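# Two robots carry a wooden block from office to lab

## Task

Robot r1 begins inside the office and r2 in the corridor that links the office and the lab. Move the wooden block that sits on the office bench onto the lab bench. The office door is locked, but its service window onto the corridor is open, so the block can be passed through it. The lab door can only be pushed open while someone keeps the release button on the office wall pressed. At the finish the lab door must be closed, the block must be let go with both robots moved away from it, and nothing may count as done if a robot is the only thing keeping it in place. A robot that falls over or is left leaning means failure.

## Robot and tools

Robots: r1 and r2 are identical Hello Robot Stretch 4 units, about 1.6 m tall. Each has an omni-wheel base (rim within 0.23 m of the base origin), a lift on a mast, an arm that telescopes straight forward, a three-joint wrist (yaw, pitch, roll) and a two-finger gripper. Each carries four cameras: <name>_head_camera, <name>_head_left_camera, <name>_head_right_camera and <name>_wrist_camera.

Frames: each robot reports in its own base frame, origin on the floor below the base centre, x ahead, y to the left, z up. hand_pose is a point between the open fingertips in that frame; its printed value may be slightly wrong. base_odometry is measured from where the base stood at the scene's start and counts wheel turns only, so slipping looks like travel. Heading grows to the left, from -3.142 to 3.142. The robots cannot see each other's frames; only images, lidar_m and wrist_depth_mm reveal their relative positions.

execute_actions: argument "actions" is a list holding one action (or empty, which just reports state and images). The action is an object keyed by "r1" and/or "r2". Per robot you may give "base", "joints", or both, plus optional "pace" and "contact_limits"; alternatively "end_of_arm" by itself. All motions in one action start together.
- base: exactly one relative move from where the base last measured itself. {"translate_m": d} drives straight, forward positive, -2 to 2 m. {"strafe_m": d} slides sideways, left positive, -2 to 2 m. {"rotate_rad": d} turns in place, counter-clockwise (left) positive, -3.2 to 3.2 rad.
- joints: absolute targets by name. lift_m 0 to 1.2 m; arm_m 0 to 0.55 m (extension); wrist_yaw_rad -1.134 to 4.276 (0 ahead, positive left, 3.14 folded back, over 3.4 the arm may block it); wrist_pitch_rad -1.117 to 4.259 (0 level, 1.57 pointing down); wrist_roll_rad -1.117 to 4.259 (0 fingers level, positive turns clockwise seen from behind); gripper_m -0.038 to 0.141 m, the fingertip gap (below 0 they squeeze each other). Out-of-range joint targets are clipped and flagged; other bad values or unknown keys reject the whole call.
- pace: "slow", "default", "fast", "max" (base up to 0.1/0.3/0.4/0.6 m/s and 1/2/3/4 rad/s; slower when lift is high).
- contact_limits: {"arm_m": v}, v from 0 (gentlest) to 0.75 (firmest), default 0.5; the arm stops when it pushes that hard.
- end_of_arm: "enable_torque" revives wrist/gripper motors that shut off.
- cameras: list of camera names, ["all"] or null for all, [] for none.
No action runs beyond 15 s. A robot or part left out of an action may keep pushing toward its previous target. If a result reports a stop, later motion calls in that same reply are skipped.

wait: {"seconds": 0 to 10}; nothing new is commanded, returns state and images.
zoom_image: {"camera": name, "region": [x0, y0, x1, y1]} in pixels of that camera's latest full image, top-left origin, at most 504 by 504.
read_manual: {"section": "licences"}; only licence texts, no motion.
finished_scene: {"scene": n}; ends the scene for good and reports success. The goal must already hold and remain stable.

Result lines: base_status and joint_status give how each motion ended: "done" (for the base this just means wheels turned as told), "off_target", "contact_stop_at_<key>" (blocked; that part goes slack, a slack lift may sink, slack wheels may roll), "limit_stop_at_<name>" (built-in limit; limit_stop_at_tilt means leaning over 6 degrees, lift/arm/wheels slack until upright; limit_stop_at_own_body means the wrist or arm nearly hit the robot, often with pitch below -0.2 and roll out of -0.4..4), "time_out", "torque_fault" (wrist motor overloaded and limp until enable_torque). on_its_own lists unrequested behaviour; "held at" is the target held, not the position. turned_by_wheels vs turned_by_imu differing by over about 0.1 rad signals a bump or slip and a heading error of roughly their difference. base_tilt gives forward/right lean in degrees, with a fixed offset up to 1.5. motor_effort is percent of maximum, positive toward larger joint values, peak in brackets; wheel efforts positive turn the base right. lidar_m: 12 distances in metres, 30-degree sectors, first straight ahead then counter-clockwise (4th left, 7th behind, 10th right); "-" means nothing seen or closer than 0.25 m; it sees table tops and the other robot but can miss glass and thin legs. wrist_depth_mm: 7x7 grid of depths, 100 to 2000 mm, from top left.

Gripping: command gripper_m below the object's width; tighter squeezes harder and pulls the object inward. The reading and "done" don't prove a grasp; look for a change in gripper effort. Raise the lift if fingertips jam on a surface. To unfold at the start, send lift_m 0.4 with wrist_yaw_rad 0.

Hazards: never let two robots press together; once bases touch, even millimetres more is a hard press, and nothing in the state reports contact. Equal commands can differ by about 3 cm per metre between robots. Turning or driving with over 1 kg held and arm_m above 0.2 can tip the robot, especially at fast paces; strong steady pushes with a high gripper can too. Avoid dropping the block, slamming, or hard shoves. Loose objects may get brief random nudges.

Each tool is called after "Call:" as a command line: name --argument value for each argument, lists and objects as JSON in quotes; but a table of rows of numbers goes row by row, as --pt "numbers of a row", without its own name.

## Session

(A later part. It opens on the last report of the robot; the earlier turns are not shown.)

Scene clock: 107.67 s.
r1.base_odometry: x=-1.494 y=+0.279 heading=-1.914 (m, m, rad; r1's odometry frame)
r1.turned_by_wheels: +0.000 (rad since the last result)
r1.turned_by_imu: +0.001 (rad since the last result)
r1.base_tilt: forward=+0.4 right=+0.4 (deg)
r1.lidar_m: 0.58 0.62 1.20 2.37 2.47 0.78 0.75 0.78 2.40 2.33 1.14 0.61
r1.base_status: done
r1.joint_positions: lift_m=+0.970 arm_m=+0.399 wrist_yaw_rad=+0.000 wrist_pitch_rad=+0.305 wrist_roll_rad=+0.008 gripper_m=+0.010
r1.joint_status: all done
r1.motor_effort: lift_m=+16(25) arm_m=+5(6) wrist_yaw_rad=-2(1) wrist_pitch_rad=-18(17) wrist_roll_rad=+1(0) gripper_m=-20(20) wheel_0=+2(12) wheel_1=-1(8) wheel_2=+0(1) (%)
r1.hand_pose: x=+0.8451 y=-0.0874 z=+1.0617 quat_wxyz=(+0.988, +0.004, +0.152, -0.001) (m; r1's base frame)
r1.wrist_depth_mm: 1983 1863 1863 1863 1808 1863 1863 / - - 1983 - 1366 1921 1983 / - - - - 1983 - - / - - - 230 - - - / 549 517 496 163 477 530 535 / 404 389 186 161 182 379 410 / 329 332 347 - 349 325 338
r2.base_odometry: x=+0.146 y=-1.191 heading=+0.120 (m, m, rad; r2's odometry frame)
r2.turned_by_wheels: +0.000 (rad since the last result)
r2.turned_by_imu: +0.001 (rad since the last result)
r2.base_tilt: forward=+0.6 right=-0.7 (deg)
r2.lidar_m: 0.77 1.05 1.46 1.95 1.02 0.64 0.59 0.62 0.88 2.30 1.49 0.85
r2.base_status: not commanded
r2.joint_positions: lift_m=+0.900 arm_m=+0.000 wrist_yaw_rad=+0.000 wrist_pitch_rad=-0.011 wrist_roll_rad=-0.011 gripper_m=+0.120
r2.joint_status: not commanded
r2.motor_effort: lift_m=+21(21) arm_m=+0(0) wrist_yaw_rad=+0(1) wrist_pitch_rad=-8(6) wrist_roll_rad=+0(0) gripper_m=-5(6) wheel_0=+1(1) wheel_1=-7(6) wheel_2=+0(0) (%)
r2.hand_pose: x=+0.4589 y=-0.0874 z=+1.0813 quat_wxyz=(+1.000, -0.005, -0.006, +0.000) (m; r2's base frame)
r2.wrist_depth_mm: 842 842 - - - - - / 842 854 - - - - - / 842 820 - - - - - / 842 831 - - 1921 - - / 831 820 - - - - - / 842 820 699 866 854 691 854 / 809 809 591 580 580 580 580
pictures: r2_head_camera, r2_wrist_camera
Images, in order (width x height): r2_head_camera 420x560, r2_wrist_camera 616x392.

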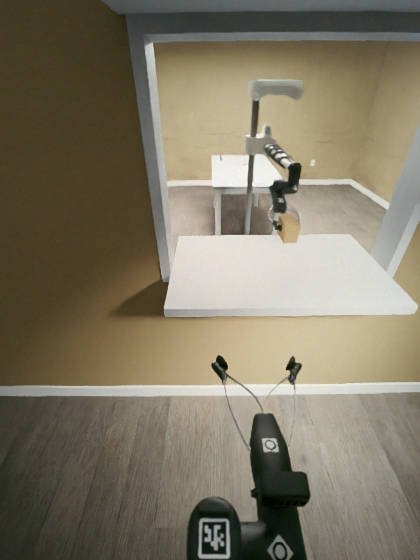

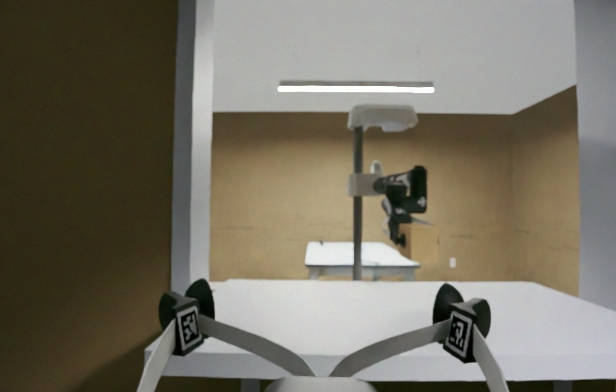

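Call:
execute_actions --actions '[{"r1":{"joints":{"lift_m":0.875,"arm_m":0.5},"pace":"slow"}}]' --cameras '[]'

Call:
execute_actions --actions '[{"r1":{"joints":{"gripper_m":0.12}}}]' --cameras '[]'

Call:
execute_actions --actions '[{"r1":{"joints":{"arm_m":0,"lift_m":0.95}},"r2":{"base":{"strafe_m":-0.15},"joints":{"lift_m":0.875,"wrist_pitch_rad":0.3}}}]' --cameras '[]'

Call:
execute_actions --actions '[{"r1":{"base":{"strafe_m":-1.0},"joints":{"gripper_m":0,"wrist_pitch_rad":0}},"r2":{"joints":{"arm_m":0.15}}}]' --cameras '["r1_head_camera","r1_wrist_camera","r2_head_camera","r2_wrist_camera"]'

Scene clock: 125.80 s.
r1.base_odometry: x=-1.494 y=+0.279 heading=-1.914 (m, m, rad; r1's odometry frame)
r1.turned_by_wheels: +0.000 (rad since the last result)
r1.turned_by_imu: +0.000 (rad since the last result)
r1.base_tilt: forward=+0.4 right=+0.4 (deg)
r1.lidar_m: 0.58 0.62 1.22 2.34 2.47 0.77 0.74 0.80 2.41 2.32 1.16 0.60
r1.base_status: not commanded
r1.joint_positions: lift_m=+0.875 arm_m=+0.499 wrist_yaw_rad=+0.000 wrist_pitch_rad=+0.305 wrist_roll_rad=+0.008 gripper_m=+0.010
r1.joint_status: all done
r1.motor_effort: lift_m=+17(19) arm_m=+6(5) wrist_yaw_rad=+1(1) wrist_pitch_rad=-15(16) wrist_roll_rad=+1(1) gripper_m=-20(21) wheel_0=+1(1) wheel_1=-2(2) wheel_2=+0(0) (%)
r1.hand_pose: x=+0.9450 y=-0.0874 z=+0.9668 quat_wxyz=(+0.988, +0.004, +0.152, -0.001) (m; r1's base frame)
r1.wrist_depth_mm: 1863 1808 1863 1756 1661 1661 1808 / 1983 1921 1863 1863 1808 1808 1863 / - - 1983 1921 1983 1921 1983 / 455 462 469 230 469 1983 1983 / 329 330 314 163 303 342 343 / 257 247 186 161 182 241 264 / 211 211 220 - 222 208 216
r2.base_odometry: x=+0.146 y=-1.191 heading=+0.120 (m, m, rad; r2's odometry frame)
r2.turned_by_wheels: +0.000 (rad since the last result)
r2.turned_by_imu: +0.001 (rad since the last result)
r2.base_tilt: forward=+0.6 right=-0.7 (deg)
r2.lidar_m: 0.75 1.03 1.41 1.94 1.01 0.66 0.59 0.64 0.89 2.33 1.49 0.82
r2.base_status: not commanded
r2.joint_positions: lift_m=+0.900 arm_m=+0.000 wrist_yaw_rad=+0.000 wrist_pitch_rad=-0.011 wrist_roll_rad=-0.011 gripper_m=+0.120
r2.joint_status: not commanded
r2.motor_effort: lift_m=+21(21) arm_m=+0(0) wrist_yaw_rad=-1(1) wrist_pitch_rad=-4(6) wrist_roll_rad=+1(1) gripper_m=-3(0) wheel_0=+2(2) wheel_1=-6(6) wheel_2=+0(0) (%)
r2.hand_pose: x=+0.4589 y=-0.0874 z=+1.0813 quat_wxyz=(+1.000, -0.005, -0.006, +0.000) (m; r2's base frame)
r2.wrist_depth_mm: 842 831 - - - - - / 842 842 - - - - - / 820 831 - - - - - / 842 809 - - 1863 - - / 831 831 - - 1118 - - / 831 831 707 854 798 707 854 / 809 820 585 580 580 580 574
pictures: none
No camera images: the call's "cameras" was empty. Leave "cameras" out to get every camera's image.

Scene clock: 127.77 s.
r1.base_odometry: x=-1.494 y=+0.279 heading=-1.914 (m, m, rad; r1's odometry frame)
r1.turned_by_wheels: +0.000 (rad since the last result)
r1.turned_by_imu: +0.000 (rad since the last result)
r1.base_tilt: forward=+0.4 right=+0.4 (deg)
r1.lidar_m: 0.59 0.64 1.18 2.35 2.48 0.80 0.72 0.80 2.43 2.35 1.15 0.62
r1.base_status: not commanded
r1.joint_positions: lift_m=+0.875 arm_m=+0.499 wrist_yaw_rad=+0.000 wrist_pitch_rad=+0.303 wrist_roll_rad=+0.008 gripper_m=+0.120
r1.joint_status: all done
r1.motor_effort: lift_m=+16(17) arm_m=+6(6) wrist_yaw_rad=+1(1) wrist_pitch_rad=-8(17) wrist_roll_rad=+0(0) gripper_m=+0(23) wheel_0=+2(1) wheel_1=-1(1) wheel_2=+0(0) (%)
r1.hand_pose: x=+0.9452 y=-0.0874 z=+0.9675 quat_wxyz=(+0.989, +0.004, +0.151, -0.001) (m; r1's base frame)
r1.wrist_depth_mm: 1863 1808 1808 1756 1708 1708 1756 / 1921 1983 1863 1863 1756 1863 1921 / - 1983 - 1921 1983 1921 1983 / 466 469 473 252 1397 1983 1983 / 336 336 320 179 307 345 349 / 262 252 241 157 201 245 268 / 213 214 222 - 226 214 217
r2.base_odometry: x=+0.146 y=-1.191 heading=+0.120 (m, m, rad; r2's odometry frame)
r2.turned_by_wheels: +0.000 (rad since the last result)
r2.turned_by_imu: +0.000 (rad since the last result)
r2.base_tilt: forward=+0.6 right=-0.7 (deg)
r2.lidar_m: 0.78 1.05 1.39 1.95 1.01 0.65 0.59 0.64 0.89 2.31 1.50 0.82
r2.base_status: not commanded
r2.joint_positions: lift_m=+0.900 arm_m=+0.000 wrist_yaw_rad=+0.000 wrist_pitch_rad=-0.011 wrist_roll_rad=-0.011 gripper_m=+0.120
r2.joint_status: not commanded
r2.motor_effort: lift_m=+21(21) arm_m=+0(0) wrist_yaw_rad=-1(0) wrist_pitch_rad=-6(7) wrist_roll_rad=+0(0) gripper_m=-3(2) wheel_0=+2(2) wheel_1=-6(6) wheel_2=+0(0) (%)
r2.hand_pose: x=+0.4589 y=-0.0874 z=+1.0813 quat_wxyz=(+1.000, -0.005, -0.006, +0.000) (m; r2's base frame)
r2.wrist_depth_mm: 842 831 - - - - - / 842 820 - - - - - / 831 831 - - - - - / 831 831 - - 1863 - - / 831 831 - - 1921 - - / 831 820 699 866 798 691 854 / 820 831 585 580 580 574 574
pictures: none
No camera images: the call's "cameras" was empty. Leave "cameras" out to get every camera's image.

Scene clock: 130.30 s.
r1.base_odometry: x=-1.494 y=+0.279 heading=-1.914 (m, m, rad; r1's odometry frame)
r1.turned_by_wheels: +0.000 (rad since the last result)
r1.turned_by_imu: +0.000 (rad since the last result)
r1.base_tilt: forward=+0.4 right=+0.4 (deg)
r1.lidar_m: 0.58 0.62 1.24 2.35 2.48 0.78 0.72 0.79 2.38 2.31 1.14 0.63
r1.base_status: not commanded
r1.joint_positions: lift_m=+0.950 arm_m=+0.001 wrist_yaw_rad=+0.000 wrist_pitch_rad=+0.302 wrist_roll_rad=+0.008 gripper_m=+0.120
r1.joint_status: all done
r1.motor_effort: lift_m=+24(29) arm_m=-6(5) wrist_yaw_rad=+0(0) wrist_pitch_rad=-7(8) wrist_roll_rad=+0(0) gripper_m=+0(1) wheel_0=+2(1) wheel_1=-2(2) wheel_2=+0(0) (%)
r1.hand_pose: x=+0.4473 y=-0.0874 z=+1.0420 quat_wxyz=(+0.989, +0.004, +0.151, -0.001) (m; r1's base frame)
r1.wrist_depth_mm: 580 - - - - - - / 603 - - - - - - / 640 - - - - - - / 676 683 691 691 707 707 699 / 488 492 466 500 500 504 508 / 778 750 741 158 436 427 430 / 831 820 798 - 759 741 732
r2.base_odometry: x=+0.164 y=-1.339 heading=+0.120 (m, m, rad; r2's odometry frame)
r2.turned_by_wheels: +0.000 (rad since the last result)
r2.turned_by_imu: +0.000 (rad since the last result)
r2.base_tilt: forward=+0.6 right=-0.7 (deg)
r2.lidar_m: 0.79 0.82 1.44 2.09 1.04 0.63 0.61 0.66 0.84 2.29 1.47 0.83
r2.base_status: done
r2.joint_positions: lift_m=+0.875 arm_m=+0.000 wrist_yaw_rad=+0.000 wrist_pitch_rad=+0.302 wrist_roll_rad=-0.011 gripper_m=+0.120
r2.joint_status: all done
r2.motor_effort: lift_m=+14(21) arm_m=+0(0) wrist_yaw_rad=+0(1) wrist_pitch_rad=-5(6) wrist_roll_rad=+0(1) gripper_m=-3(2) wheel_0=+2(12) wheel_1=-6(14) wheel_2=+0(0) (%)
r2.hand_pose: x=+0.4458 y=-0.0874 z=+0.9678 quat_wxyz=(+0.989, -0.005, +0.150, +0.001) (m; r2's base frame)
r2.wrist_depth_mm: 759 842 - - - - 788 / 768 842 - - - - 788 / 820 878 - - 1042 - 798 / 854 640 634 634 640 621 627 / 904 878 891 891 891 878 854 / 946 917 904 931 917 878 917 / 1008 991 976 946 946 946 946
pictures: none
No camera images: the call's "cameras" was empty. Leave "cameras" out to get every camera's image.

Scene clock: 134.97 s.
r1.base_odometry: x=-2.436 y=+0.616 heading=-1.914 (m, m, rad; r1's odometry frame)
r1.turned_by_wheels: +0.000 (rad since the last result)
r1.turned_by_imu: +0.001 (rad since the last result)
r1.base_tilt: forward=+0.4 right=+0.3 (deg)
r1.lidar_m: 0.78 0.72 0.85 3.37 1.12 1.02 3.52 1.92 1.37 1.33 1.11 0.80
r1.base_status: done
r1.joint_positions: lift_m=+0.950 arm_m=+0.001 wrist_yaw_rad=+0.000 wrist_pitch_rad=+0.003 wrist_roll_rad=+0.008 gripper_m=+0.000
r1.joint_status: all done
r1.motor_effort: lift_m=+23(24) arm_m=-6(6) wrist_yaw_rad=+1(1) wrist_pitch_rad=-8(19) wrist_roll_rad=+0(1) gripper_m=-6(3) wheel_0=+1(10) wheel_1=-2(9) wheel_2=+0(0) (%)
r1.hand_pose: x=+0.4604 y=-0.0874 z=+1.1272 quat_wxyz=(+1.000, +0.004, +0.001, +0.000) (m; r1's base frame)
r1.wrist_depth_mm: 603 591 585 569 564 549 549 / 597 597 585 574 564 559 554 / 609 603 591 585 569 564 559 / 615 609 597 585 580 574 559 / 627 615 597 222 585 574 530 / 634 627 185 176 185 580 569 / 640 627 615 - 597 580 574
r2.base_odometry: x=+0.164 y=-1.339 heading=+0.120 (m, m, rad; r2's odometry frame)
r2.turned_by_wheels: +0.000 (rad since the last result)
r2.turned_by_imu: +0.001 (rad since the last result)
r2.base_tilt: forward=+0.6 right=-0.7 (deg)
r2.lidar_m: 0.78 0.83 1.43 2.07 1.03 0.64 0.61 0.63 0.86 2.34 1.48 0.80
r2.base_status: not commanded
r2.joint_positions: lift_m=+0.875 arm_m=+0.149 wrist_yaw_rad=+0.000 wrist_pitch_rad=+0.302 wrist_roll_rad=-0.011 gripper_m=+0.120
r2.joint_status: all done
r2.motor_effort: lift_m=+14(14) arm_m=+7(5) wrist_yaw_rad=-1(0) wrist_pitch_rad=-4(7) wrist_roll_rad=+0(0) gripper_m=-3(2) wheel_0=+2(2) wheel_1=-6(6) wheel_2=+0(0) (%)
r2.hand_pose: x=+0.5951 y=-0.0874 z=+0.9678 quat_wxyz=(+0.989, -0.005, +0.150, +0.001) (m; r2's base frame)
r2.wrist_depth_mm: 615 - - - - - - / 634 - - - - - - / 661 - - - - - - / 676 634 621 621 627 627 621 / 473 473 466 466 462 455 459 / 768 768 741 750 732 732 750 / 798 798 788 768 778 768 778
pictures: r1_head_camera, r1_wrist_camera, r2_head_camera, r2_wrist_camera
Images, in order (width x height): r1_head_camera 420x560, r1_wrist_camera 616x392, r2_head_camera 420x560, r2_wrist_camera 616x392.

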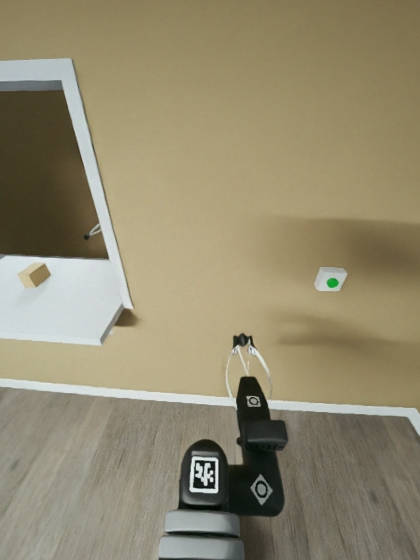

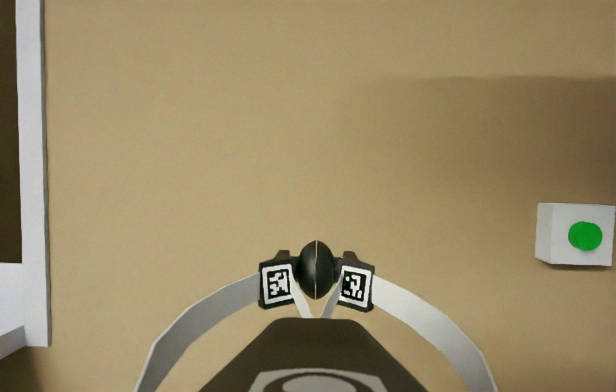

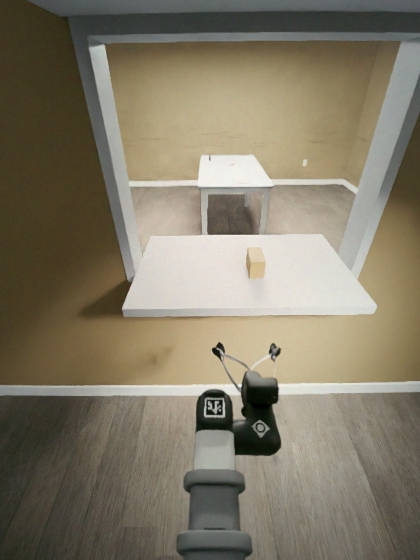

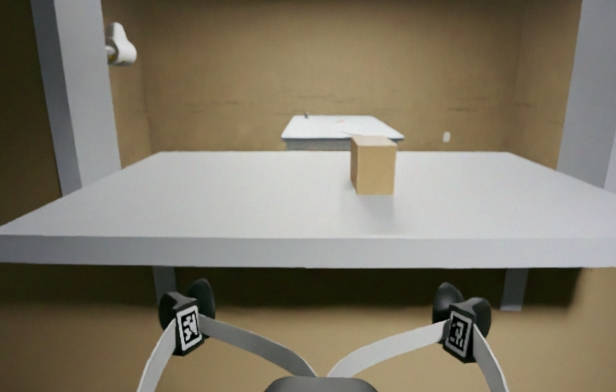

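Call:
execute_actions --actions '[{"r1":{"base":{"strafe_m":-0.43},"joints":{"lift_m":0.92}},"r2":{"base":{"strafe_m":-0.08},"joints":{"arm_m":0.35}}}]' --cameras '["r1_wrist_camera","r2_head_camera","r2_wrist_camera"]'

Scene clock: 144.10 s.
r1.base_odometry: x=-2.841 y=+0.760 heading=-1.914 (m, m, rad; r1's odometry frame)
r1.turned_by_wheels: +0.000 (rad since the last result)
r1.turned_by_imu: +0.000 (rad since the last result)
r1.base_tilt: forward=+0.4 right=+0.4 (deg)
r1.lidar_m: 0.72 0.81 1.02 3.37 1.32 1.53 3.47 1.26 0.94 0.89 0.95 0.81
r1.base_status: done
r1.joint_positions: lift_m=+0.920 arm_m=+0.001 wrist_yaw_rad=+0.000 wrist_pitch_rad=+0.002 wrist_roll_rad=+0.008 gripper_m=+0.000
r1.joint_status: all done
r1.motor_effort: lift_m=+17(25) arm_m=-6(6) wrist_yaw_rad=-1(0) wrist_pitch_rad=-7(7) wrist_roll_rad=-1(1) gripper_m=-4(3) wheel_0=+1(11) wheel_1=-2(12) wheel_2=+0(1) (%)
r1.hand_pose: x=+0.4604 y=-0.0874 z=+1.0978 quat_wxyz=(+1.000, +0.004, +0.001, +0.000) (m; r1's base frame)
r1.wrist_depth_mm: 585 580 569 564 549 544 530 / 591 585 574 564 554 549 539 / 603 591 585 569 564 554 549 / 603 597 591 574 564 564 549 / 609 597 591 220 569 564 559 / 615 603 185 176 185 569 559 / 627 609 603 - 574 569 564
r2.base_odometry: x=+0.174 y=-1.419 heading=+0.119 (m, m, rad; r2's odometry frame)
r2.turned_by_wheels: +0.000 (rad since the last result)
r2.turned_by_imu: +0.001 (rad since the last result)
r2.base_tilt: forward=+0.6 right=-0.7 (deg)
r2.lidar_m: 0.78 0.82 1.45 2.17 0.87 0.66 0.59 0.65 0.87 2.29 1.49 0.81
r2.base_status: done
r2.joint_positions: lift_m=+0.875 arm_m=+0.349 wrist_yaw_rad=+0.000 wrist_pitch_rad=+0.302 wrist_roll_rad=-0.011 gripper_m=+0.120
r2.joint_status: all done
r2.motor_effort: lift_m=+14(14) arm_m=+7(8) wrist_yaw_rad=-1(0) wrist_pitch_rad=-6(7) wrist_roll_rad=-1(0) gripper_m=+2(1) wheel_0=+2(10) wheel_1=-5(14) wheel_2=+1(0) (%)
r2.hand_pose: x=+0.7951 y=-0.0874 z=+0.9678 quat_wxyz=(+0.989, -0.005, +0.150, +0.001) (m; r2's base frame)
r2.wrist_depth_mm: - - - - - - - / - - - - - - - / - - - - - - - / 634 621 627 430 621 621 591 / 413 415 415 415 418 415 413 / 309 312 283 310 312 281 307 / 271 270 270 264 265 264 265
pictures: r1_wrist_camera, r2_head_camera, r2_wrist_camera
Images, in order (width x height): r1_wrist_camera 616x392, r2_head_camera 420x560, r2_wrist_camera 616x392.

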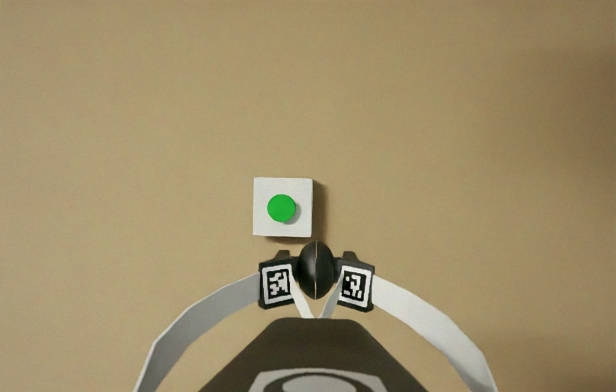

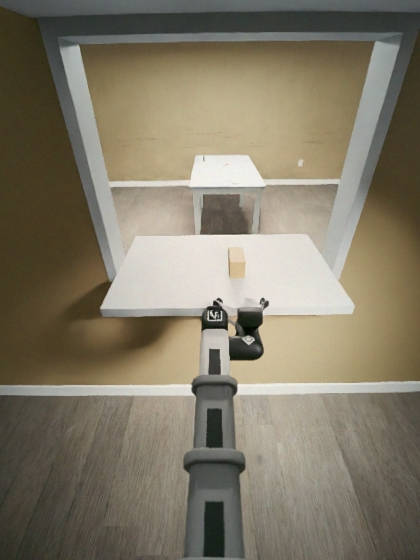

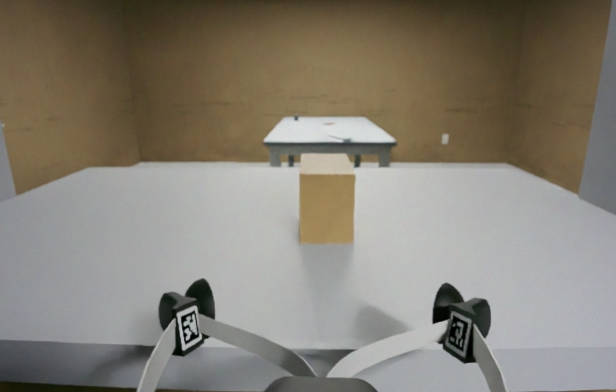

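Call:
execute_actions --actions '[{"r1":{"base":{"strafe_m":0.045},"joints":{"lift_m":0.935,"arm_m":0.2}},"r2":{"base":{"translate_m":0.06},"joints":{"arm_m":0.55}}}]' --cameras '["r1_wrist_camera","r2_wrist_camera"]'

Scene clock: 152.47 s.
r1.base_odometry: x=-2.798 y=+0.745 heading=-1.914 (m, m, rad; r1's odometry frame)
r1.turned_by_wheels: +0.000 (rad since the last result)
r1.turned_by_imu: +0.000 (rad since the last result)
r1.base_tilt: forward=+0.4 right=+0.4 (deg)
r1.lidar_m: 0.74 0.84 1.00 3.41 1.33 1.51 3.52 1.35 0.95 0.93 1.02 0.79
r1.base_status: done
r1.joint_positions: lift_m=+0.935 arm_m=+0.199 wrist_yaw_rad=+0.000 wrist_pitch_rad=+0.002 wrist_roll_rad=+0.008 gripper_m=+0.000
r1.joint_status: all done
r1.motor_effort: lift_m=+24(25) arm_m=+6(12) wrist_yaw_rad=-1(1) wrist_pitch_rad=-10(6) wrist_roll_rad=+0(1) gripper_m=-6(4) wheel_0=-2(10) wheel_1=+2(11) wheel_2=+0(0) (%)
r1.hand_pose: x=+0.6584 y=-0.0874 z=+1.1122 quat_wxyz=(+1.000, +0.004, +0.001, +0.000) (m; r1's base frame)
r1.wrist_depth_mm: 382 379 370 364 359 353 351 / 387 382 375 368 362 357 351 / 389 387 377 375 366 362 357 / 392 392 384 343 370 364 357 / 399 394 384 221 373 366 362 / 402 397 184 176 185 370 366 / 407 402 394 - 377 370 368
r2.base_odometry: x=+0.233 y=-1.412 heading=+0.120 (m, m, rad; r2's odometry frame)
r2.turned_by_wheels: +0.001 (rad since the last result)
r2.turned_by_imu: +0.001 (rad since the last result)
r2.base_tilt: forward=+0.6 right=-0.7 (deg)
r2.lidar_m: 0.72 0.75 1.37 2.16 1.10 0.70 0.66 0.69 0.97 2.46 1.40 0.74
r2.base_status: done
r2.joint_positions: lift_m=+0.875 arm_m=+0.548 wrist_yaw_rad=+0.000 wrist_pitch_rad=+0.302 wrist_roll_rad=-0.011 gripper_m=+0.120
r2.joint_status: all done
r2.motor_effort: lift_m=+14(14) arm_m=+7(9) wrist_yaw_rad=+1(1) wrist_pitch_rad=-5(4) wrist_roll_rad=+0(0) gripper_m=-1(2) wheel_0=+2(8) wheel_1=+6(9) wheel_2=-2(12) (%)
r2.hand_pose: x=+0.9945 y=-0.0875 z=+0.9677 quat_wxyz=(+0.989, -0.005, +0.151, +0.001) (m; r2's base frame)
r2.wrist_depth_mm: - - - - - - - / - - - - - - - / - - - - - - - / - - - - - - - / 415 415 415 224 387 413 410 / 307 310 283 168 186 281 309 / 249 247 238 170 175 236 248
pictures: r1_wrist_camera, r2_wrist_camera
Images, in order (width x height): r1_wrist_camera 616x392, r2_wrist_camera 616x392.

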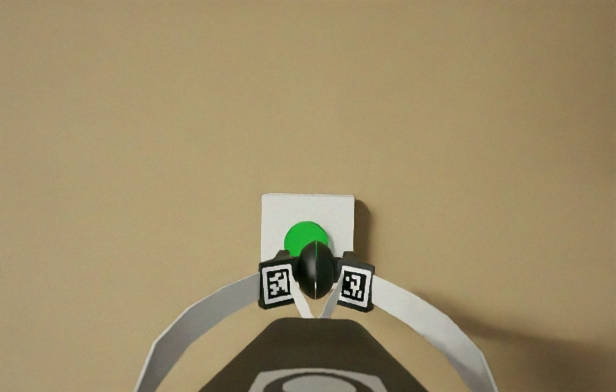

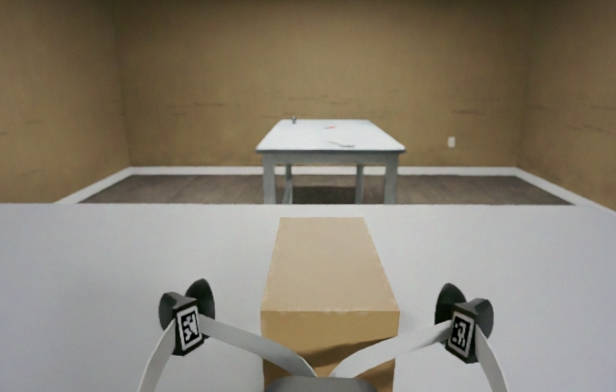

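Call:
execute_actions --actions '[{"r1":{"joints":{"arm_m":0.33},"pace":"slow","contact_limits":{"arm_m":0.3}},"r2":{"joints":{"gripper_m":0.01}}}]' --cameras '["r1_wrist_camera"]'

Call:
execute_actions --actions '[{"r2":{"joints":{"lift_m":0.95}}}]' --cameras '[]'

Call:
execute_actions --actions '[{"r2":{"base":{"strafe_m":1.0},"joints":{"arm_m":0}}}]' --cameras '[]'

Call:
execute_actions --actions '[{"r2":{"base":{"rotate_rad":3.14}}}]' --cameras '["r1_wrist_camera","r2_head_left_camera","r2_head_camera"]'

Scene clock: 164.50 s.
r1.base_odometry: x=-2.798 y=+0.745 heading=-1.915 (m, m, rad; r1's odometry frame)
r1.turned_by_wheels: +0.000 (rad since the last result)
r1.turned_by_imu: +0.004 (rad since the last result)
r1.base_tilt: forward=+0.4 right=+0.4 (deg)
r1.lidar_m: 0.75 0.83 0.99 3.42 1.30 1.49 3.54 1.31 0.99 0.95 1.01 0.81
r1.base_status: not commanded
r1.joint_positions: lift_m=+0.935 arm_m=+0.290 wrist_yaw_rad=-0.005 wrist_pitch_rad=+0.002 wrist_roll_rad=+0.008 gripper_m=+0.000
r1.joint_status: arm_m contact_stop (moved +0.091 of +0.131)
r1.on_its_own: arm_m is slack since a contact_stop (your +0.330 is given up)
r1.motor_effort: lift_m=+24(24) arm_m=+0(22) wrist_yaw_rad=+13(31) wrist_pitch_rad=-8(9) wrist_roll_rad=+0(1) gripper_m=-3(5) wheel_0=-1(2) wheel_1=+0(3) wheel_2=-4(10) (%)
r1.contact_limits: arm_m 0.3
r1.hand_pose: x=+0.7493 y=-0.0888 z=+1.1123 quat_wxyz=(+1.000, +0.004, +0.001, -0.002) (m; r1's base frame)
r1.wrist_depth_mm: 291 286 282 277 273 268 265 / 296 289 285 281 274 271 267 / 294 291 286 282 277 274 270 / 300 296 290 283 281 277 273 / 301 298 294 222 285 279 276 / 307 300 185 176 185 282 278 / 309 303 298 - 286 283 279
r2.base_odometry: x=+0.233 y=-1.412 heading=+0.120 (m, m, rad; r2's odometry frame)
r2.turned_by_wheels: +0.000 (rad since the last result)
r2.turned_by_imu: +0.001 (rad since the last result)
r2.base_tilt: forward=+0.6 right=-0.7 (deg)
r2.lidar_m: 0.72 0.74 1.36 2.18 1.09 0.70 0.66 0.70 0.97 2.50 1.38 0.78
r2.base_status: not commanded
r2.joint_positions: lift_m=+0.875 arm_m=+0.548 wrist_yaw_rad=+0.000 wrist_pitch_rad=+0.305 wrist_roll_rad=-0.011 gripper_m=+0.010
r2.joint_status: all done
r2.motor_effort: lift_m=+14(14) arm_m=+7(7) wrist_yaw_rad=+0(1) wrist_pitch_rad=-15(11) wrist_roll_rad=+0(0) gripper_m=-21(23) wheel_0=+2(2) wheel_1=+6(7) wheel_2=-2(2) (%)
r2.hand_pose: x=+0.9944 y=-0.0875 z=+0.9669 quat_wxyz=(+0.988, -0.005, +0.152, +0.001) (m; r2's base frame)
r2.wrist_depth_mm: - - - - - - - / - - - - - - - / - - - - - - - / - - - - - - - / 404 407 407 213 382 407 402 / 304 306 278 159 177 304 301 / 247 232 226 162 175 174 250
pictures: r1_wrist_camera
Images, in order (width x height): r1_wrist_camera 616x392.

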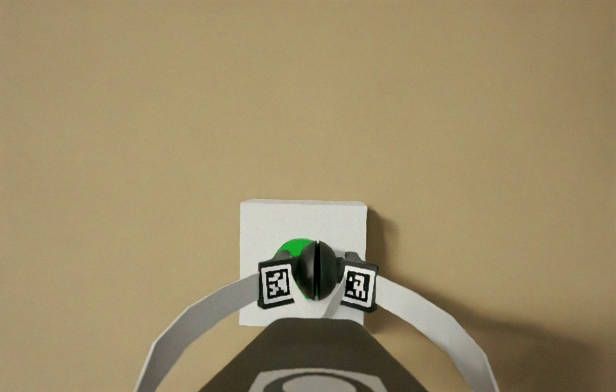

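not run: a stop came earlier in this reply.

not run: a stop came earlier in this reply.

not run: a stop came earlier in this reply.

Call:
execute_actions --actions '[{"r1":{"joints":{"arm_m":0.297},"pace":"slow"},"r2":{"joints":{"lift_m":0.95}}}]' --cameras '[]'

Call:
execute_actions --actions '[{"r2":{"base":{"strafe_m":1.0},"joints":{"arm_m":0}}}]' --cameras '[]'

Call:
execute_actions --actions '[{"r2":{"base":{"rotate_rad":3.14}}}]' --cameras '["r1_wrist_camera","r2_head_left_camera","r2_head_camera"]'

Scene clock: 177.07 s.
r1.base_odometry: x=-2.798 y=+0.745 heading=-1.915 (m, m, rad; r1's odometry frame)
r1.turned_by_wheels: +0.000 (rad since the last result)
r1.turned_by_imu: +0.000 (rad since the last result)
r1.base_tilt: forward=+0.4 right=+0.4 (deg)
r1.lidar_m: 0.76 0.82 0.98 3.46 1.30 1.50 3.53 1.32 0.99 0.96 0.99 0.78
r1.base_status: not commanded
r1.joint_positions: lift_m=+0.935 arm_m=+0.295 wrist_yaw_rad=-0.008 wrist_pitch_rad=+0.002 wrist_roll_rad=+0.008 gripper_m=+0.000
r1.joint_status: all done
r1.on_its_own: wrist_yaw_rad is at rest, and its effort (+21) is outside its rest range (-13 to +13)
r1.motor_effort: lift_m=+24(24) arm_m=+12(14) wrist_yaw_rad=+21(22) wrist_pitch_rad=-7(7) wrist_roll_rad=-1(0) gripper_m=+0(4) wheel_0=-1(1) wheel_1=+0(0) wheel_2=-5(5) (%)
r1.hand_pose: x=+0.7535 y=-0.0896 z=+1.1123 quat_wxyz=(+1.000, +0.004, +0.001, -0.004) (m; r1's base frame)
r1.wrist_depth_mm: 286 282 277 273 268 266 263 / 290 283 279 277 273 270 265 / 290 289 283 279 274 271 268 / 296 291 286 281 277 273 271 / 298 293 289 233 278 276 273 / 300 297 185 178 187 277 276 / 303 298 294 - 285 279 277
r2.base_odometry: x=+0.233 y=-1.412 heading=+0.120 (m, m, rad; r2's odometry frame)
r2.turned_by_wheels: +0.000 (rad since the last result)
r2.turned_by_imu: +0.001 (rad since the last result)
r2.base_tilt: forward=+0.7 right=-0.7 (deg)
r2.lidar_m: 0.72 0.76 1.36 2.18 1.10 0.70 0.64 0.68 0.93 2.49 1.41 0.79
r2.base_status: not commanded
r2.joint_positions: lift_m=+0.950 arm_m=+0.548 wrist_yaw_rad=+0.000 wrist_pitch_rad=+0.305 wrist_roll_rad=-0.011 gripper_m=+0.010
r2.joint_status: all done
r2.motor_effort: lift_m=+24(24) arm_m=+7(7) wrist_yaw_rad=-1(1) wrist_pitch_rad=-14(15) wrist_roll_rad=+0(1) gripper_m=-25(22) wheel_0=+2(2) wheel_1=+6(6) wheel_2=-2(2) (%)
r2.hand_pose: x=+0.9943 y=-0.0875 z=+1.0411 quat_wxyz=(+0.988, -0.005, +0.152, +0.001) (m; r2's base frame)
r2.wrist_depth_mm: - - - - - - - / - - - - - - - / - - - - - - - / - - - - - - - / 580 585 585 213 544 580 580 / 436 439 399 159 178 430 430 / 353 334 324 162 175 175 353
pictures: none
No camera images: the call's "cameras" was empty. Leave "cameras" out to get every camera's image.

Scene clock: 181.73 s.
r1.base_odometry: x=-2.798 y=+0.745 heading=-1.915 (m, m, rad; r1's odometry frame)
r1.turned_by_wheels: +0.000 (rad since the last result)
r1.turned_by_imu: +0.000 (rad since the last result)
r1.base_tilt: forward=+0.3 right=+0.4 (deg)
r1.lidar_m: 0.75 0.83 0.97 3.44 1.30 1.51 3.54 1.35 0.97 0.95 1.02 0.83
r1.base_status: not commanded
r1.joint_positions: lift_m=+0.935 arm_m=+0.295 wrist_yaw_rad=-0.008 wrist_pitch_rad=+0.002 wrist_roll_rad=+0.008 gripper_m=+0.000
r1.joint_status: not commanded
r1.on_its_own: wrist_yaw_rad is at rest, and its effort (+21) is outside its rest range (-13 to +13)
r1.motor_effort: lift_m=+24(24) arm_m=+12(12) wrist_yaw_rad=+21(21) wrist_pitch_rad=-6(6) wrist_roll_rad=+0(0) gripper_m=-2(2) wheel_0=-1(1) wheel_1=+0(0) wheel_2=-5(5) (%)
r1.hand_pose: x=+0.7535 y=-0.0896 z=+1.1123 quat_wxyz=(+1.000, +0.004, +0.001, -0.004) (m; r1's base frame)
r1.wrist_depth_mm: 285 281 278 272 270 266 262 / 289 285 278 276 272 268 265 / 291 287 283 279 274 271 267 / 296 290 286 281 277 273 270 / 297 291 289 233 279 277 273 / 300 296 185 178 187 278 274 / 306 298 294 - 285 281 278
r2.base_odometry: x=+0.113 y=-0.419 heading=+0.120 (m, m, rad; r2's odometry frame)
r2.turned_by_wheels: +0.000 (rad since the last result)
r2.turned_by_imu: +0.000 (rad since the last result)
r2.base_tilt: forward=+0.6 right=-0.7 (deg)
r2.lidar_m: 0.93 0.99 1.23 1.17 1.04 0.82 0.77 0.78 0.96 2.58 1.05 0.94
r2.base_status: done
r2.joint_positions: lift_m=+0.950 arm_m=+0.001 wrist_yaw_rad=+0.000 wrist_pitch_rad=+0.305 wrist_roll_rad=-0.011 gripper_m=+0.010
r2.joint_status: all done
r2.motor_effort: lift_m=+23(23) arm_m=-7(6) wrist_yaw_rad=+0(1) wrist_pitch_rad=-16(15) wrist_roll_rad=+0(0) gripper_m=-21(19) wheel_0=-1(11) wheel_1=+4(12) wheel_2=+0(1) (%)
r2.hand_pose: x=+0.4472 y=-0.0874 z=+1.0410 quat_wxyz=(+0.988, -0.005, +0.152, +0.001) (m; r2's base frame)
r2.wrist_depth_mm: 676 676 676 668 661 661 661 / 707 699 707 699 691 699 691 / 741 732 732 732 715 732 707 / 768 768 759 750 750 750 750 / 798 809 798 213 778 778 778 / 854 842 213 159 177 820 820 / 891 878 878 162 174 174 866
pictures: none
No camera images: the call's "cameras" was empty. Leave "cameras" out to get every camera's image.

Scene clock: 184.80 s.
r1.base_odometry: x=-2.798 y=+0.745 heading=-1.915 (m, m, rad; r1's odometry frame)
r1.turned_by_wheels: +0.000 (rad since the last result)
r1.turned_by_imu: +0.000 (rad since the last result)
r1.base_tilt: forward=+0.4 right=+0.3 (deg)
r1.lidar_m: 0.76 0.80 0.97 3.44 1.30 1.51 3.54 1.33 0.97 0.93 1.02 0.80
r1.base_status: not commanded
r1.joint_positions: lift_m=+0.935 arm_m=+0.295 wrist_yaw_rad=-0.008 wrist_pitch_rad=+0.002 wrist_roll_rad=+0.008 gripper_m=+0.000
r1.joint_status: not commanded
r1.on_its_own: wrist_yaw_rad is at rest, and its effort (+23) is outside its rest range (-13 to +13)
r1.motor_effort: lift_m=+24(24) arm_m=+12(12) wrist_yaw_rad=+23(23) wrist_pitch_rad=-7(6) wrist_roll_rad=+0(0) gripper_m=-2(1) wheel_0=-1(1) wheel_1=+1(0) wheel_2=-5(5) (%)
r1.hand_pose: x=+0.7535 y=-0.0896 z=+1.1123 quat_wxyz=(+1.000, +0.004, +0.001, -0.004) (m; r1's base frame)
r1.wrist_depth_mm: 286 281 277 274 270 265 263 / 287 285 281 277 272 267 266 / 291 286 282 279 276 272 267 / 294 290 287 281 277 273 271 / 298 293 287 234 278 276 272 / 300 296 185 178 187 277 276 / 304 298 294 - 285 279 277
r2.base_odometry: x=+0.113 y=-0.419 heading=-3.024 (m, m, rad; r2's odometry frame)
r2.turned_by_wheels: +3.139 (rad since the last result)
r2.turned_by_imu: +3.086 (rad since the last result)
r2.base_tilt: forward=+0.6 right=-0.7 (deg)
r2.lidar_m: 0.73 0.75 0.96 2.53 1.08 0.92 0.92 0.99 1.24 1.16 1.04 0.82
r2.base_status: done
r2.joint_positions: lift_m=+0.950 arm_m=+0.001 wrist_yaw_rad=+0.000 wrist_pitch_rad=+0.305 wrist_roll_rad=-0.011 gripper_m=+0.010
r2.joint_status: not commanded
r2.motor_effort: lift_m=+23(23) arm_m=-7(7) wrist_yaw_rad=-1(3) wrist_pitch_rad=-14(15) wrist_roll_rad=-1(1) gripper_m=-25(21) wheel_0=-3(9) wheel_1=-6(12) wheel_2=-4(11) (%)
r2.hand_pose: x=+0.4473 y=-0.0873 z=+1.0412 quat_wxyz=(+0.988, -0.005, +0.152, +0.001) (m; r2's base frame)
r2.wrist_depth_mm: 517 512 517 508 508 508 508 / 535 539 539 535 530 530 525 / 559 559 559 559 554 554 549 / 574 580 580 569 574 574 569 / 591 609 615 213 597 603 603 / 615 647 621 159 177 640 627 / 615 654 676 162 175 174 661
pictures: r1_wrist_camera, r2_head_camera, r2_head_left_camera
Images, in order (width x height): r1_wrist_camera 616x392, r2_head_camera 420x560, r2_head_left_camera 420x672.

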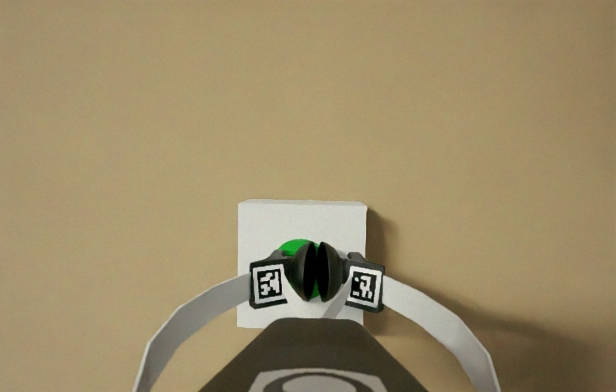

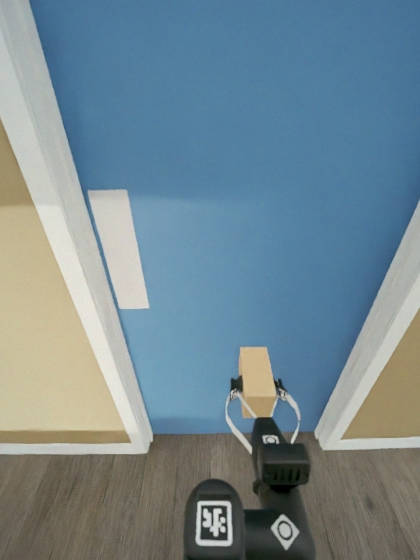

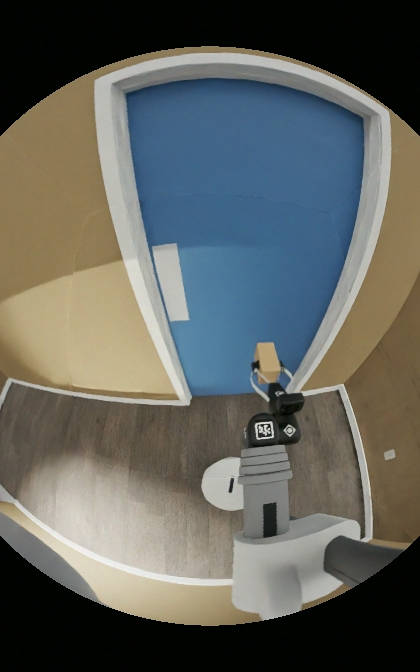

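Call:
execute_actions --actions '[{"r2":{"joints":{"wrist_yaw_rad":3.0}}}]' --cameras '[]'

Call:
execute_actions --actions '[{"r2":{"base":{"translate_m":1.4},"pace":"slow"}}]' --cameras '["r2_head_left_camera","r2_head_camera"]'

Scene clock: 194.23 s.
r1.base_odometry: x=-2.798 y=+0.745 heading=-1.915 (m, m, rad; r1's odometry frame)
r1.turned_by_wheels: +0.000 (rad since the last result)
r1.turned_by_imu: +0.000 (rad since the last result)
r1.base_tilt: forward=+0.4 right=+0.4 (deg)
r1.lidar_m: 0.77 0.79 0.99 3.45 1.29 1.55 3.53 1.34 0.99 0.94 1.01 0.81
r1.base_status: not commanded
r1.joint_positions: lift_m=+0.935 arm_m=+0.295 wrist_yaw_rad=-0.008 wrist_pitch_rad=+0.002 wrist_roll_rad=+0.008 gripper_m=+0.000
r1.joint_status: not commanded
r1.on_its_own: wrist_yaw_rad is at rest, and its effort (+21) is outside its rest range (-13 to +13)
r1.motor_effort: lift_m=+24(24) arm_m=+12(12) wrist_yaw_rad=+21(21) wrist_pitch_rad=-8(6) wrist_roll_rad=+1(0) gripper_m=-2(0) wheel_0=-1(1) wheel_1=+0(0) wheel_2=-5(5) (%)
r1.hand_pose: x=+0.7535 y=-0.0896 z=+1.1123 quat_wxyz=(+1.000, +0.004, +0.001, -0.004) (m; r1's base frame)
r1.wrist_depth_mm: 285 281 277 273 271 266 263 / 287 283 281 276 273 267 265 / 293 287 283 279 274 272 267 / 294 290 285 279 278 273 271 / 297 294 290 234 279 277 272 / 301 296 185 178 187 278 274 / 303 298 294 - 283 281 277
r2.base_odometry: x=+0.113 y=-0.419 heading=-3.024 (m, m, rad; r2's odometry frame)
r2.turned_by_wheels: +0.000 (rad since the last result)
r2.turned_by_imu: +0.001 (rad since the last result)
r2.base_tilt: forward=+0.6 right=-0.7 (deg)
r2.lidar_m: 0.74 0.77 0.98 2.53 1.07 0.95 0.91 0.97 1.23 1.17 1.01 0.81
r2.base_status: not commanded
r2.joint_positions: lift_m=+0.950 arm_m=+0.001 wrist_yaw_rad=+3.000 wrist_pitch_rad=+0.305 wrist_roll_rad=-0.011 gripper_m=+0.010
r2.joint_status: all done
r2.motor_effort: lift_m=+23(22) arm_m=-7(7) wrist_yaw_rad=+0(6) wrist_pitch_rad=-15(15) wrist_roll_rad=+1(0) gripper_m=-23(20) wheel_0=-3(3) wheel_1=-6(5) wheel_2=-3(3) (%)
r2.hand_pose: x=-0.0880 y=+0.1255 z=+1.0412 quat_wxyz=(+0.069, -0.152, +0.005, +0.986) (m; r2's base frame)
r2.wrist_depth_mm: 121 164 991 1025 1042 - - / 615 991 1042 1060 1078 - - / 1008 1025 1060 1098 1160 - - / 1060 1078 1138 1160 1182 1118 1138 / 1098 1138 1182 213 1229 1281 1336 / 1160 1182 213 159 177 1366 1397 / 1205 1182 1281 162 175 174 1499
pictures: none
No camera images: the call's "cameras" was empty. Leave "cameras" out to get every camera's image.

action 0: r2: "base": translate_m = 1.4 would last too long for one action: at the pace "slow" translate_m can be at most 0.766 in either direction: name a faster pace, or command the rest in another action

Call:
execute_actions --actions '[{"r2":{"base":{"translate_m":0.75},"pace":"slow"}}]' --cameras '[]'

Call:
execute_actions --actions '[{"r2":{"base":{"translate_m":0.75},"pace":"slow"}}]' --cameras '["r2_head_left_camera","r2_head_camera"]'

Scene clock: 210.47 s.
r1.base_odometry: x=-2.798 y=+0.745 heading=-1.915 (m, m, rad; r1's odometry frame)
r1.turned_by_wheels: +0.000 (rad since the last result)
r1.turned_by_imu: +0.000 (rad since the last result)
r1.base_tilt: forward=+0.4 right=+0.4 (deg)
r1.lidar_m: 0.77 0.82 0.98 3.45 1.28 1.53 3.55 1.34 0.96 0.94 0.98 0.78
r1.base_status: not commanded
r1.joint_positions: lift_m=+0.935 arm_m=+0.295 wrist_yaw_rad=-0.008 wrist_pitch_rad=+0.002 wrist_roll_rad=+0.008 gripper_m=+0.000
r1.joint_status: not commanded
r1.on_its_own: wrist_yaw_rad is at rest, and its effort (+23) is outside its rest range (-13 to +13)
r1.motor_effort: lift_m=+24(24) arm_m=+12(12) wrist_yaw_rad=+23(23) wrist_pitch_rad=-7(6) wrist_roll_rad=+0(0) gripper_m=-2(4) wheel_0=-1(1) wheel_1=+0(0) wheel_2=-5(5) (%)
r1.hand_pose: x=+0.7535 y=-0.0896 z=+1.1123 quat_wxyz=(+1.000, +0.004, +0.001, -0.004) (m; r1's base frame)
r1.wrist_depth_mm: 286 282 278 273 270 266 263 / 286 286 281 277 272 268 265 / 293 287 282 278 274 271 267 / 294 290 286 278 277 273 270 / 300 293 287 233 279 276 273 / 301 296 185 178 187 278 276 / 303 300 293 - 285 279 278
r2.base_odometry: x=-0.631 y=-0.507 heading=-3.023 (m, m, rad; r2's odometry frame)
r2.turned_by_wheels: +0.001 (rad since the last result)
r2.turned_by_imu: +0.003 (rad since the last result)
r2.base_tilt: forward=+0.6 right=-0.7 (deg)
r2.lidar_m: - 0.25 0.41 0.32 2.49 1.60 1.68 1.72 1.21 0.37 0.25 -
r2.base_status: done
r2.joint_positions: lift_m=+0.950 arm_m=+0.001 wrist_yaw_rad=+3.000 wrist_pitch_rad=+0.306 wrist_roll_rad=-0.011 gripper_m=+0.010
r2.joint_status: not commanded
r2.motor_effort: lift_m=+22(22) arm_m=-3(6) wrist_yaw_rad=-1(17) wrist_pitch_rad=-15(14) wrist_roll_rad=+1(0) gripper_m=-25(24) wheel_0=+5(7) wheel_1=+8(12) wheel_2=-7(16) (%)
r2.hand_pose: x=-0.0886 y=+0.1254 z=+1.0411 quat_wxyz=(+0.069, -0.152, +0.005, +0.986) (m; r2's base frame)
r2.wrist_depth_mm: 121 164 1708 1756 - - 1921 / 1661 1708 1708 1863 - - 1983 / 1756 1863 1863 1863 1983 - - / 1756 1863 1921 1983 - - - / 1863 1921 - 213 - - - / 1983 - - 160 178 - - / 1708 1618 1537 162 175 175 1756
pictures: none
No camera images: the call's "cameras" was empty. Leave "cameras" out to get every camera's image.

Scene clock: 219.23 s.
r1.base_odometry: x=-2.798 y=+0.745 heading=-1.915 (m, m, rad; r1's odometry frame)
r1.turned_by_wheels: +0.000 (rad since the last result)
r1.turned_by_imu: +0.000 (rad since the last result)
r1.base_tilt: forward=+0.4 right=+0.3 (deg)
r1.lidar_m: 0.77 0.81 0.98 3.44 1.30 1.52 3.55 1.30 0.99 0.95 1.01 0.80
r1.base_status: not commanded
r1.joint_positions: lift_m=+0.935 arm_m=+0.295 wrist_yaw_rad=-0.008 wrist_pitch_rad=+0.002 wrist_roll_rad=+0.008 gripper_m=+0.000
r1.joint_status: not commanded
r1.on_its_own: wrist_yaw_rad is at rest, and its effort (+21) is outside its rest range (-13 to +13)
r1.motor_effort: lift_m=+24(24) arm_m=+12(12) wrist_yaw_rad=+21(22) wrist_pitch_rad=-7(8) wrist_roll_rad=+0(1) gripper_m=-2(4) wheel_0=-1(1) wheel_1=+0(0) wheel_2=-5(5) (%)
r1.hand_pose: x=+0.7535 y=-0.0896 z=+1.1123 quat_wxyz=(+1.000, +0.004, +0.001, -0.004) (m; r1's base frame)
r1.wrist_depth_mm: 286 282 278 273 268 265 263 / 289 285 279 274 271 268 265 / 291 286 283 278 274 271 267 / 296 290 286 281 278 274 271 / 298 294 289 234 278 274 272 / 301 297 185 178 187 278 276 / 304 300 296 - 285 279 278
r2.base_odometry: x=-1.375 y=-0.596 heading=-3.023 (m, m, rad; r2's odometry frame)
r2.turned_by_wheels: +0.000 (rad since the last result)
r2.turned_by_imu: +0.000 (rad since the last result)
r2.base_tilt: forward=+0.6 right=-0.7 (deg)
r2.lidar_m: 1.83 1.23 0.85 0.81 0.94 0.73 2.43 0.62 0.25 0.25 1.32 1.62
r2.base_status: done
r2.joint_positions: lift_m=+0.950 arm_m=+0.001 wrist_yaw_rad=+3.000 wrist_pitch_rad=+0.306 wrist_roll_rad=-0.011 gripper_m=+0.010
r2.joint_status: not commanded
r2.motor_effort: lift_m=+22(22) arm_m=-3(3) wrist_yaw_rad=+0(1) wrist_pitch_rad=-15(17) wrist_roll_rad=+1(1) gripper_m=-22(22) wheel_0=+5(7) wheel_1=+6(11) wheel_2=-5(12) (%)
r2.hand_pose: x=-0.0886 y=+0.1254 z=+1.0411 quat_wxyz=(+0.069, -0.152, +0.005, +0.986) (m; r2's base frame)
r2.wrist_depth_mm: 121 164 - - 759 788 809 / - - - - 798 809 831 / - - - - 820 842 854 / - - - - 854 878 917 / - - - 213 891 931 960 / - - 1983 159 177 976 1008 / 1708 1661 1618 162 175 174 1060
pictures: r2_head_camera, r2_head_left_camera
Images, in order (width x height): r2_head_camera 420x560, r2_head_left_camera 420x672.

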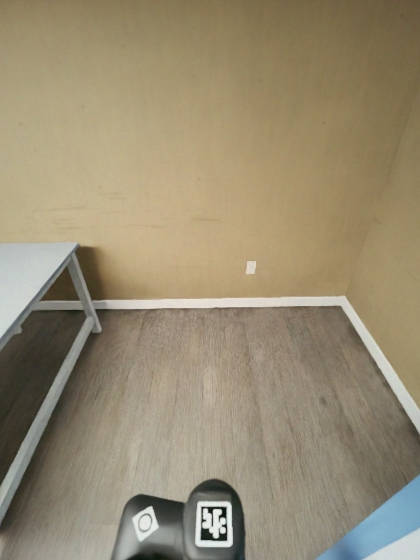

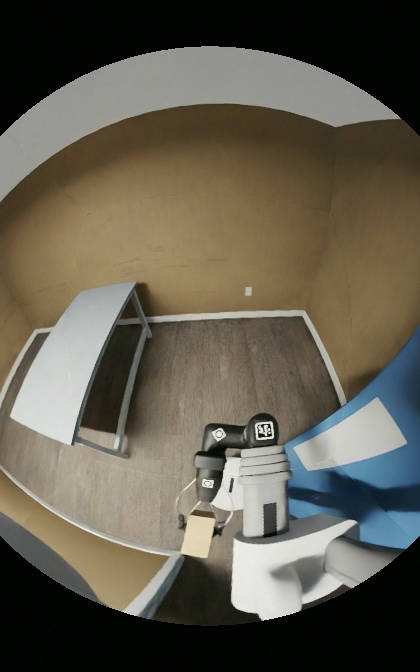

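Door seems spring-loaded.

Call:
execute_actions --actions '[{"r2":{"base":{"translate_m":0.75},"pace":"slow"}}]' --cameras '[]'

Call:
execute_actions --actions '[{"r2":{"base":{"rotate_rad":1.57},"joints":{"wrist_yaw_rad":0}}}]' --cameras '[]'

Call:
execute_actions --actions '[{"r2":{"base":{"translate_m":0.2},"joints":{"arm_m":0.3,"lift_m":0.8}}}]' --cameras '["r2_head_left_camera","r2_head_camera"]'

Scene clock: 235.30 s.
r1.base_odometry: x=-2.798 y=+0.745 heading=-1.915 (m, m, rad; r1's odometry frame)
r1.turned_by_wheels: +0.000 (rad since the last result)
r1.turned_by_imu: +0.000 (rad since the last result)
r1.base_tilt: forward=+0.4 right=+0.4 (deg)
r1.lidar_m: 0.78 0.83 0.99 3.46 1.28 1.50 3.53 1.32 0.98 0.95 1.00 0.82
r1.base_status: not commanded
r1.joint_positions: lift_m=+0.935 arm_m=+0.295 wrist_yaw_rad=-0.008 wrist_pitch_rad=+0.002 wrist_roll_rad=+0.008 gripper_m=+0.000
r1.joint_status: not commanded
r1.on_its_own: wrist_yaw_rad is at rest, and its effort (+21) is outside its rest range (-13 to +13)
r1.motor_effort: lift_m=+24(24) arm_m=+12(12) wrist_yaw_rad=+21(24) wrist_pitch_rad=-6(9) wrist_roll_rad=+1(0) gripper_m=-1(4) wheel_0=-1(1) wheel_1=+0(0) wheel_2=-5(5) (%)
r1.hand_pose: x=+0.7535 y=-0.0896 z=+1.1123 quat_wxyz=(+1.000, +0.004, +0.001, -0.004) (m; r1's base frame)
r1.wrist_depth_mm: 285 282 278 273 270 265 264 / 287 285 281 277 272 268 264 / 291 287 282 279 274 271 267 / 294 290 285 279 277 272 270 / 298 293 289 233 279 276 273 / 301 296 185 178 187 278 274 / 303 300 294 - 283 278 279
r2.base_odometry: x=-2.120 y=-0.685 heading=-3.023 (m, m, rad; r2's odometry frame)
r2.turned_by_wheels: +0.000 (rad since the last result)
r2.turned_by_imu: +0.001 (rad since the last result)
r2.base_tilt: forward=+0.6 right=-0.7 (deg)
r2.lidar_m: 1.09 1.12 0.86 0.83 0.88 1.44 1.38 1.45 1.16 1.10 1.16 1.15
r2.base_status: done
r2.joint_positions: lift_m=+0.950 arm_m=+0.001 wrist_yaw_rad=+3.000 wrist_pitch_rad=+0.306 wrist_roll_rad=-0.011 gripper_m=+0.010
r2.joint_status: not commanded
r2.motor_effort: lift_m=+22(22) arm_m=-3(3) wrist_yaw_rad=+0(1) wrist_pitch_rad=-14(16) wrist_roll_rad=+0(0) gripper_m=-26(22) wheel_0=+3(9) wheel_1=+6(8) wheel_2=-6(9) (%)
r2.hand_pose: x=-0.0886 y=+0.1254 z=+1.0411 quat_wxyz=(+0.069, -0.152, +0.005, +0.986) (m; r2's base frame)
r2.wrist_depth_mm: 121 165 1397 1430 1537 1499 1576 / 1366 1430 1464 1537 1576 1661 1661 / 1430 1464 1537 1537 1618 1708 1756 / 1464 1499 1618 1661 1661 1756 1921 / 1576 1618 1661 213 1756 1863 1983 / 1661 1661 1708 160 177 1921 - / 1708 1618 1576 162 175 174 1661
pictures: none
No camera images: the call's "cameras" was empty. Leave "cameras" out to get every camera's image.

Scene clock: 237.63 s.
r1.base_odometry: x=-2.798 y=+0.745 heading=-1.915 (m, m, rad; r1's odometry frame)
r1.turned_by_wheels: +0.000 (rad since the last result)
r1.turned_by_imu: +0.000 (rad since the last result)
r1.base_tilt: forward=+0.3 right=+0.4 (deg)
r1.lidar_m: 0.77 0.82 0.99 3.42 1.30 1.49 3.53 1.32 1.00 0.92 1.00 0.80
r1.base_status: not commanded
r1.joint_positions: lift_m=+0.935 arm_m=+0.295 wrist_yaw_rad=-0.008 wrist_pitch_rad=+0.002 wrist_roll_rad=+0.008 gripper_m=+0.000
r1.joint_status: not commanded
r1.on_its_own: wrist_yaw_rad is at rest, and its effort (+23) is outside its rest range (-13 to +13)
r1.motor_effort: lift_m=+24(24) arm_m=+12(12) wrist_yaw_rad=+23(22) wrist_pitch_rad=-7(8) wrist_roll_rad=+0(0) gripper_m=-4(1) wheel_0=-1(1) wheel_1=+0(0) wheel_2=-5(5) (%)
r1.hand_pose: x=+0.7535 y=-0.0896 z=+1.1123 quat_wxyz=(+1.000, +0.004, +0.001, -0.004) (m; r1's base frame)
r1.wrist_depth_mm: 285 281 278 273 268 266 263 / 287 285 279 276 271 267 265 / 290 287 285 278 276 271 267 / 294 291 285 281 276 272 270 / 297 293 289 232 278 277 272 / 301 296 184 178 187 278 276 / 304 298 296 - 285 279 279
r2.base_odometry: x=-2.120 y=-0.685 heading=-1.454 (m, m, rad; r2's odometry frame)
r2.turned_by_wheels: +1.569 (rad since the last result)
r2.turned_by_imu: +1.543 (rad since the last result)
r2.base_tilt: forward=+0.6 right=-0.7 (deg)
r2.lidar_m: 0.82 0.88 1.47 1.36 1.42 1.18 1.11 1.17 1.14 1.06 1.12 0.87
r2.base_status: done
r2.joint_positions: lift_m=+0.950 arm_m=+0.001 wrist_yaw_rad=+0.000 wrist_pitch_rad=+0.305 wrist_roll_rad=-0.011 gripper_m=+0.010
r2.joint_status: all done
r2.motor_effort: lift_m=+22(22) arm_m=-3(3) wrist_yaw_rad=-1(10) wrist_pitch_rad=-18(14) wrist_roll_rad=+0(0) gripper_m=-22(20) wheel_0=-5(10) wheel_1=-7(12) wheel_2=-5(11) (%)
r2.hand_pose: x=+0.4466 y=-0.0874 z=+1.0412 quat_wxyz=(+0.988, -0.005, +0.152, +0.001) (m; r2's base frame)
r2.wrist_depth_mm: - - - - - - 1576 / - - - - - - 1576 / - - - - - - 1537 / - 1430 1464 1430 1464 1430 1464 / 960 960 960 213 891 946 960 / 750 768 699 159 178 750 759 / 1661 1576 1537 162 175 175 1618
pictures: none
No camera images: the call's "cameras" was empty. Leave "cameras" out to get every camera's image.

Scene clock: 239.70 s.
r1.base_odometry: x=-2.798 y=+0.745 heading=-1.915 (m, m, rad; r1's odometry frame)
r1.turned_by_wheels: +0.000 (rad since the last result)
r1.turned_by_imu: +0.000 (rad since the last result)
r1.base_tilt: forward=+0.4 right=+0.4 (deg)
r1.lidar_m: 0.75 0.82 1.00 3.46 1.30 1.50 3.52 1.30 0.99 0.93 1.02 0.80
r1.base_status: not commanded
r1.joint_positions: lift_m=+0.935 arm_m=+0.295 wrist_yaw_rad=-0.008 wrist_pitch_rad=+0.002 wrist_roll_rad=+0.008 gripper_m=+0.000
r1.joint_status: not commanded
r1.on_its_own: wrist_yaw_rad is at rest, and its effort (+22) is outside its rest range (-13 to +13)
r1.motor_effort: lift_m=+24(24) arm_m=+12(12) wrist_yaw_rad=+22(21) wrist_pitch_rad=-6(6) wrist_roll_rad=+0(1) gripper_m=+0(1) wheel_0=-1(1) wheel_1=+0(0) wheel_2=-5(5) (%)
r1.hand_pose: x=+0.7535 y=-0.0896 z=+1.1123 quat_wxyz=(+1.000, +0.004, +0.001, -0.004) (m; r1's base frame)
r1.wrist_depth_mm: 286 283 278 274 270 266 263 / 289 285 279 276 272 267 265 / 291 286 282 279 273 271 268 / 296 290 286 278 277 272 270 / 298 293 289 234 279 278 272 / 300 296 185 177 187 278 274 / 304 298 296 - 283 279 277
r2.base_odometry: x=-2.097 y=-0.884 heading=-1.453 (m, m, rad; r2's odometry frame)
r2.turned_by_wheels: +0.001 (rad since the last result)
r2.turned_by_imu: +0.000 (rad since the last result)
r2.base_tilt: forward=+0.6 right=-0.7 (deg)
r2.lidar_m: 0.64 0.67 0.89 1.34 1.44 1.40 1.34 1.33 1.14 1.07 0.98 0.65
r2.base_status: done
r2.joint_positions: lift_m=+0.800 arm_m=+0.299 wrist_yaw_rad=+0.000 wrist_pitch_rad=+0.305 wrist_roll_rad=-0.011 gripper_m=+0.010
r2.joint_status: all done
r2.motor_effort: lift_m=+15(21) arm_m=+6(10) wrist_yaw_rad=-1(2) wrist_pitch_rad=-15(16) wrist_roll_rad=+0(0) gripper_m=-25(23) wheel_0=+3(8) wheel_1=+6(9) wheel_2=-3(13) (%)
r2.hand_pose: x=+0.7449 y=-0.0873 z=+0.8918 quat_wxyz=(+0.988, -0.005, +0.152, +0.001) (m; r2's base frame)
r2.wrist_depth_mm: - - - - - - 1537 / - - - - - - 1499 / - - - - - - 1499 / 878 878 878 891 878 866 878 / 591 591 591 213 554 591 585 / 442 445 404 160 177 442 439 / 362 340 327 162 175 174 355
pictures: r2_head_camera, r2_head_left_camera
Images, in order (width x height): r2_head_camera 420x560, r2_head_left_camera 420x672.

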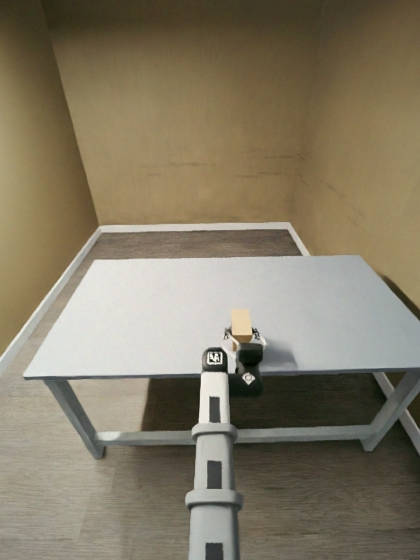

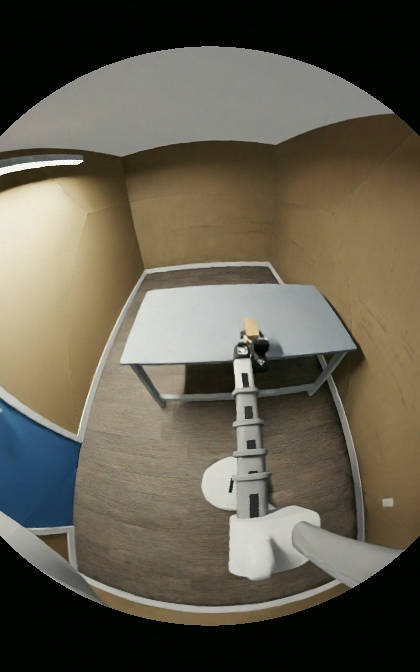

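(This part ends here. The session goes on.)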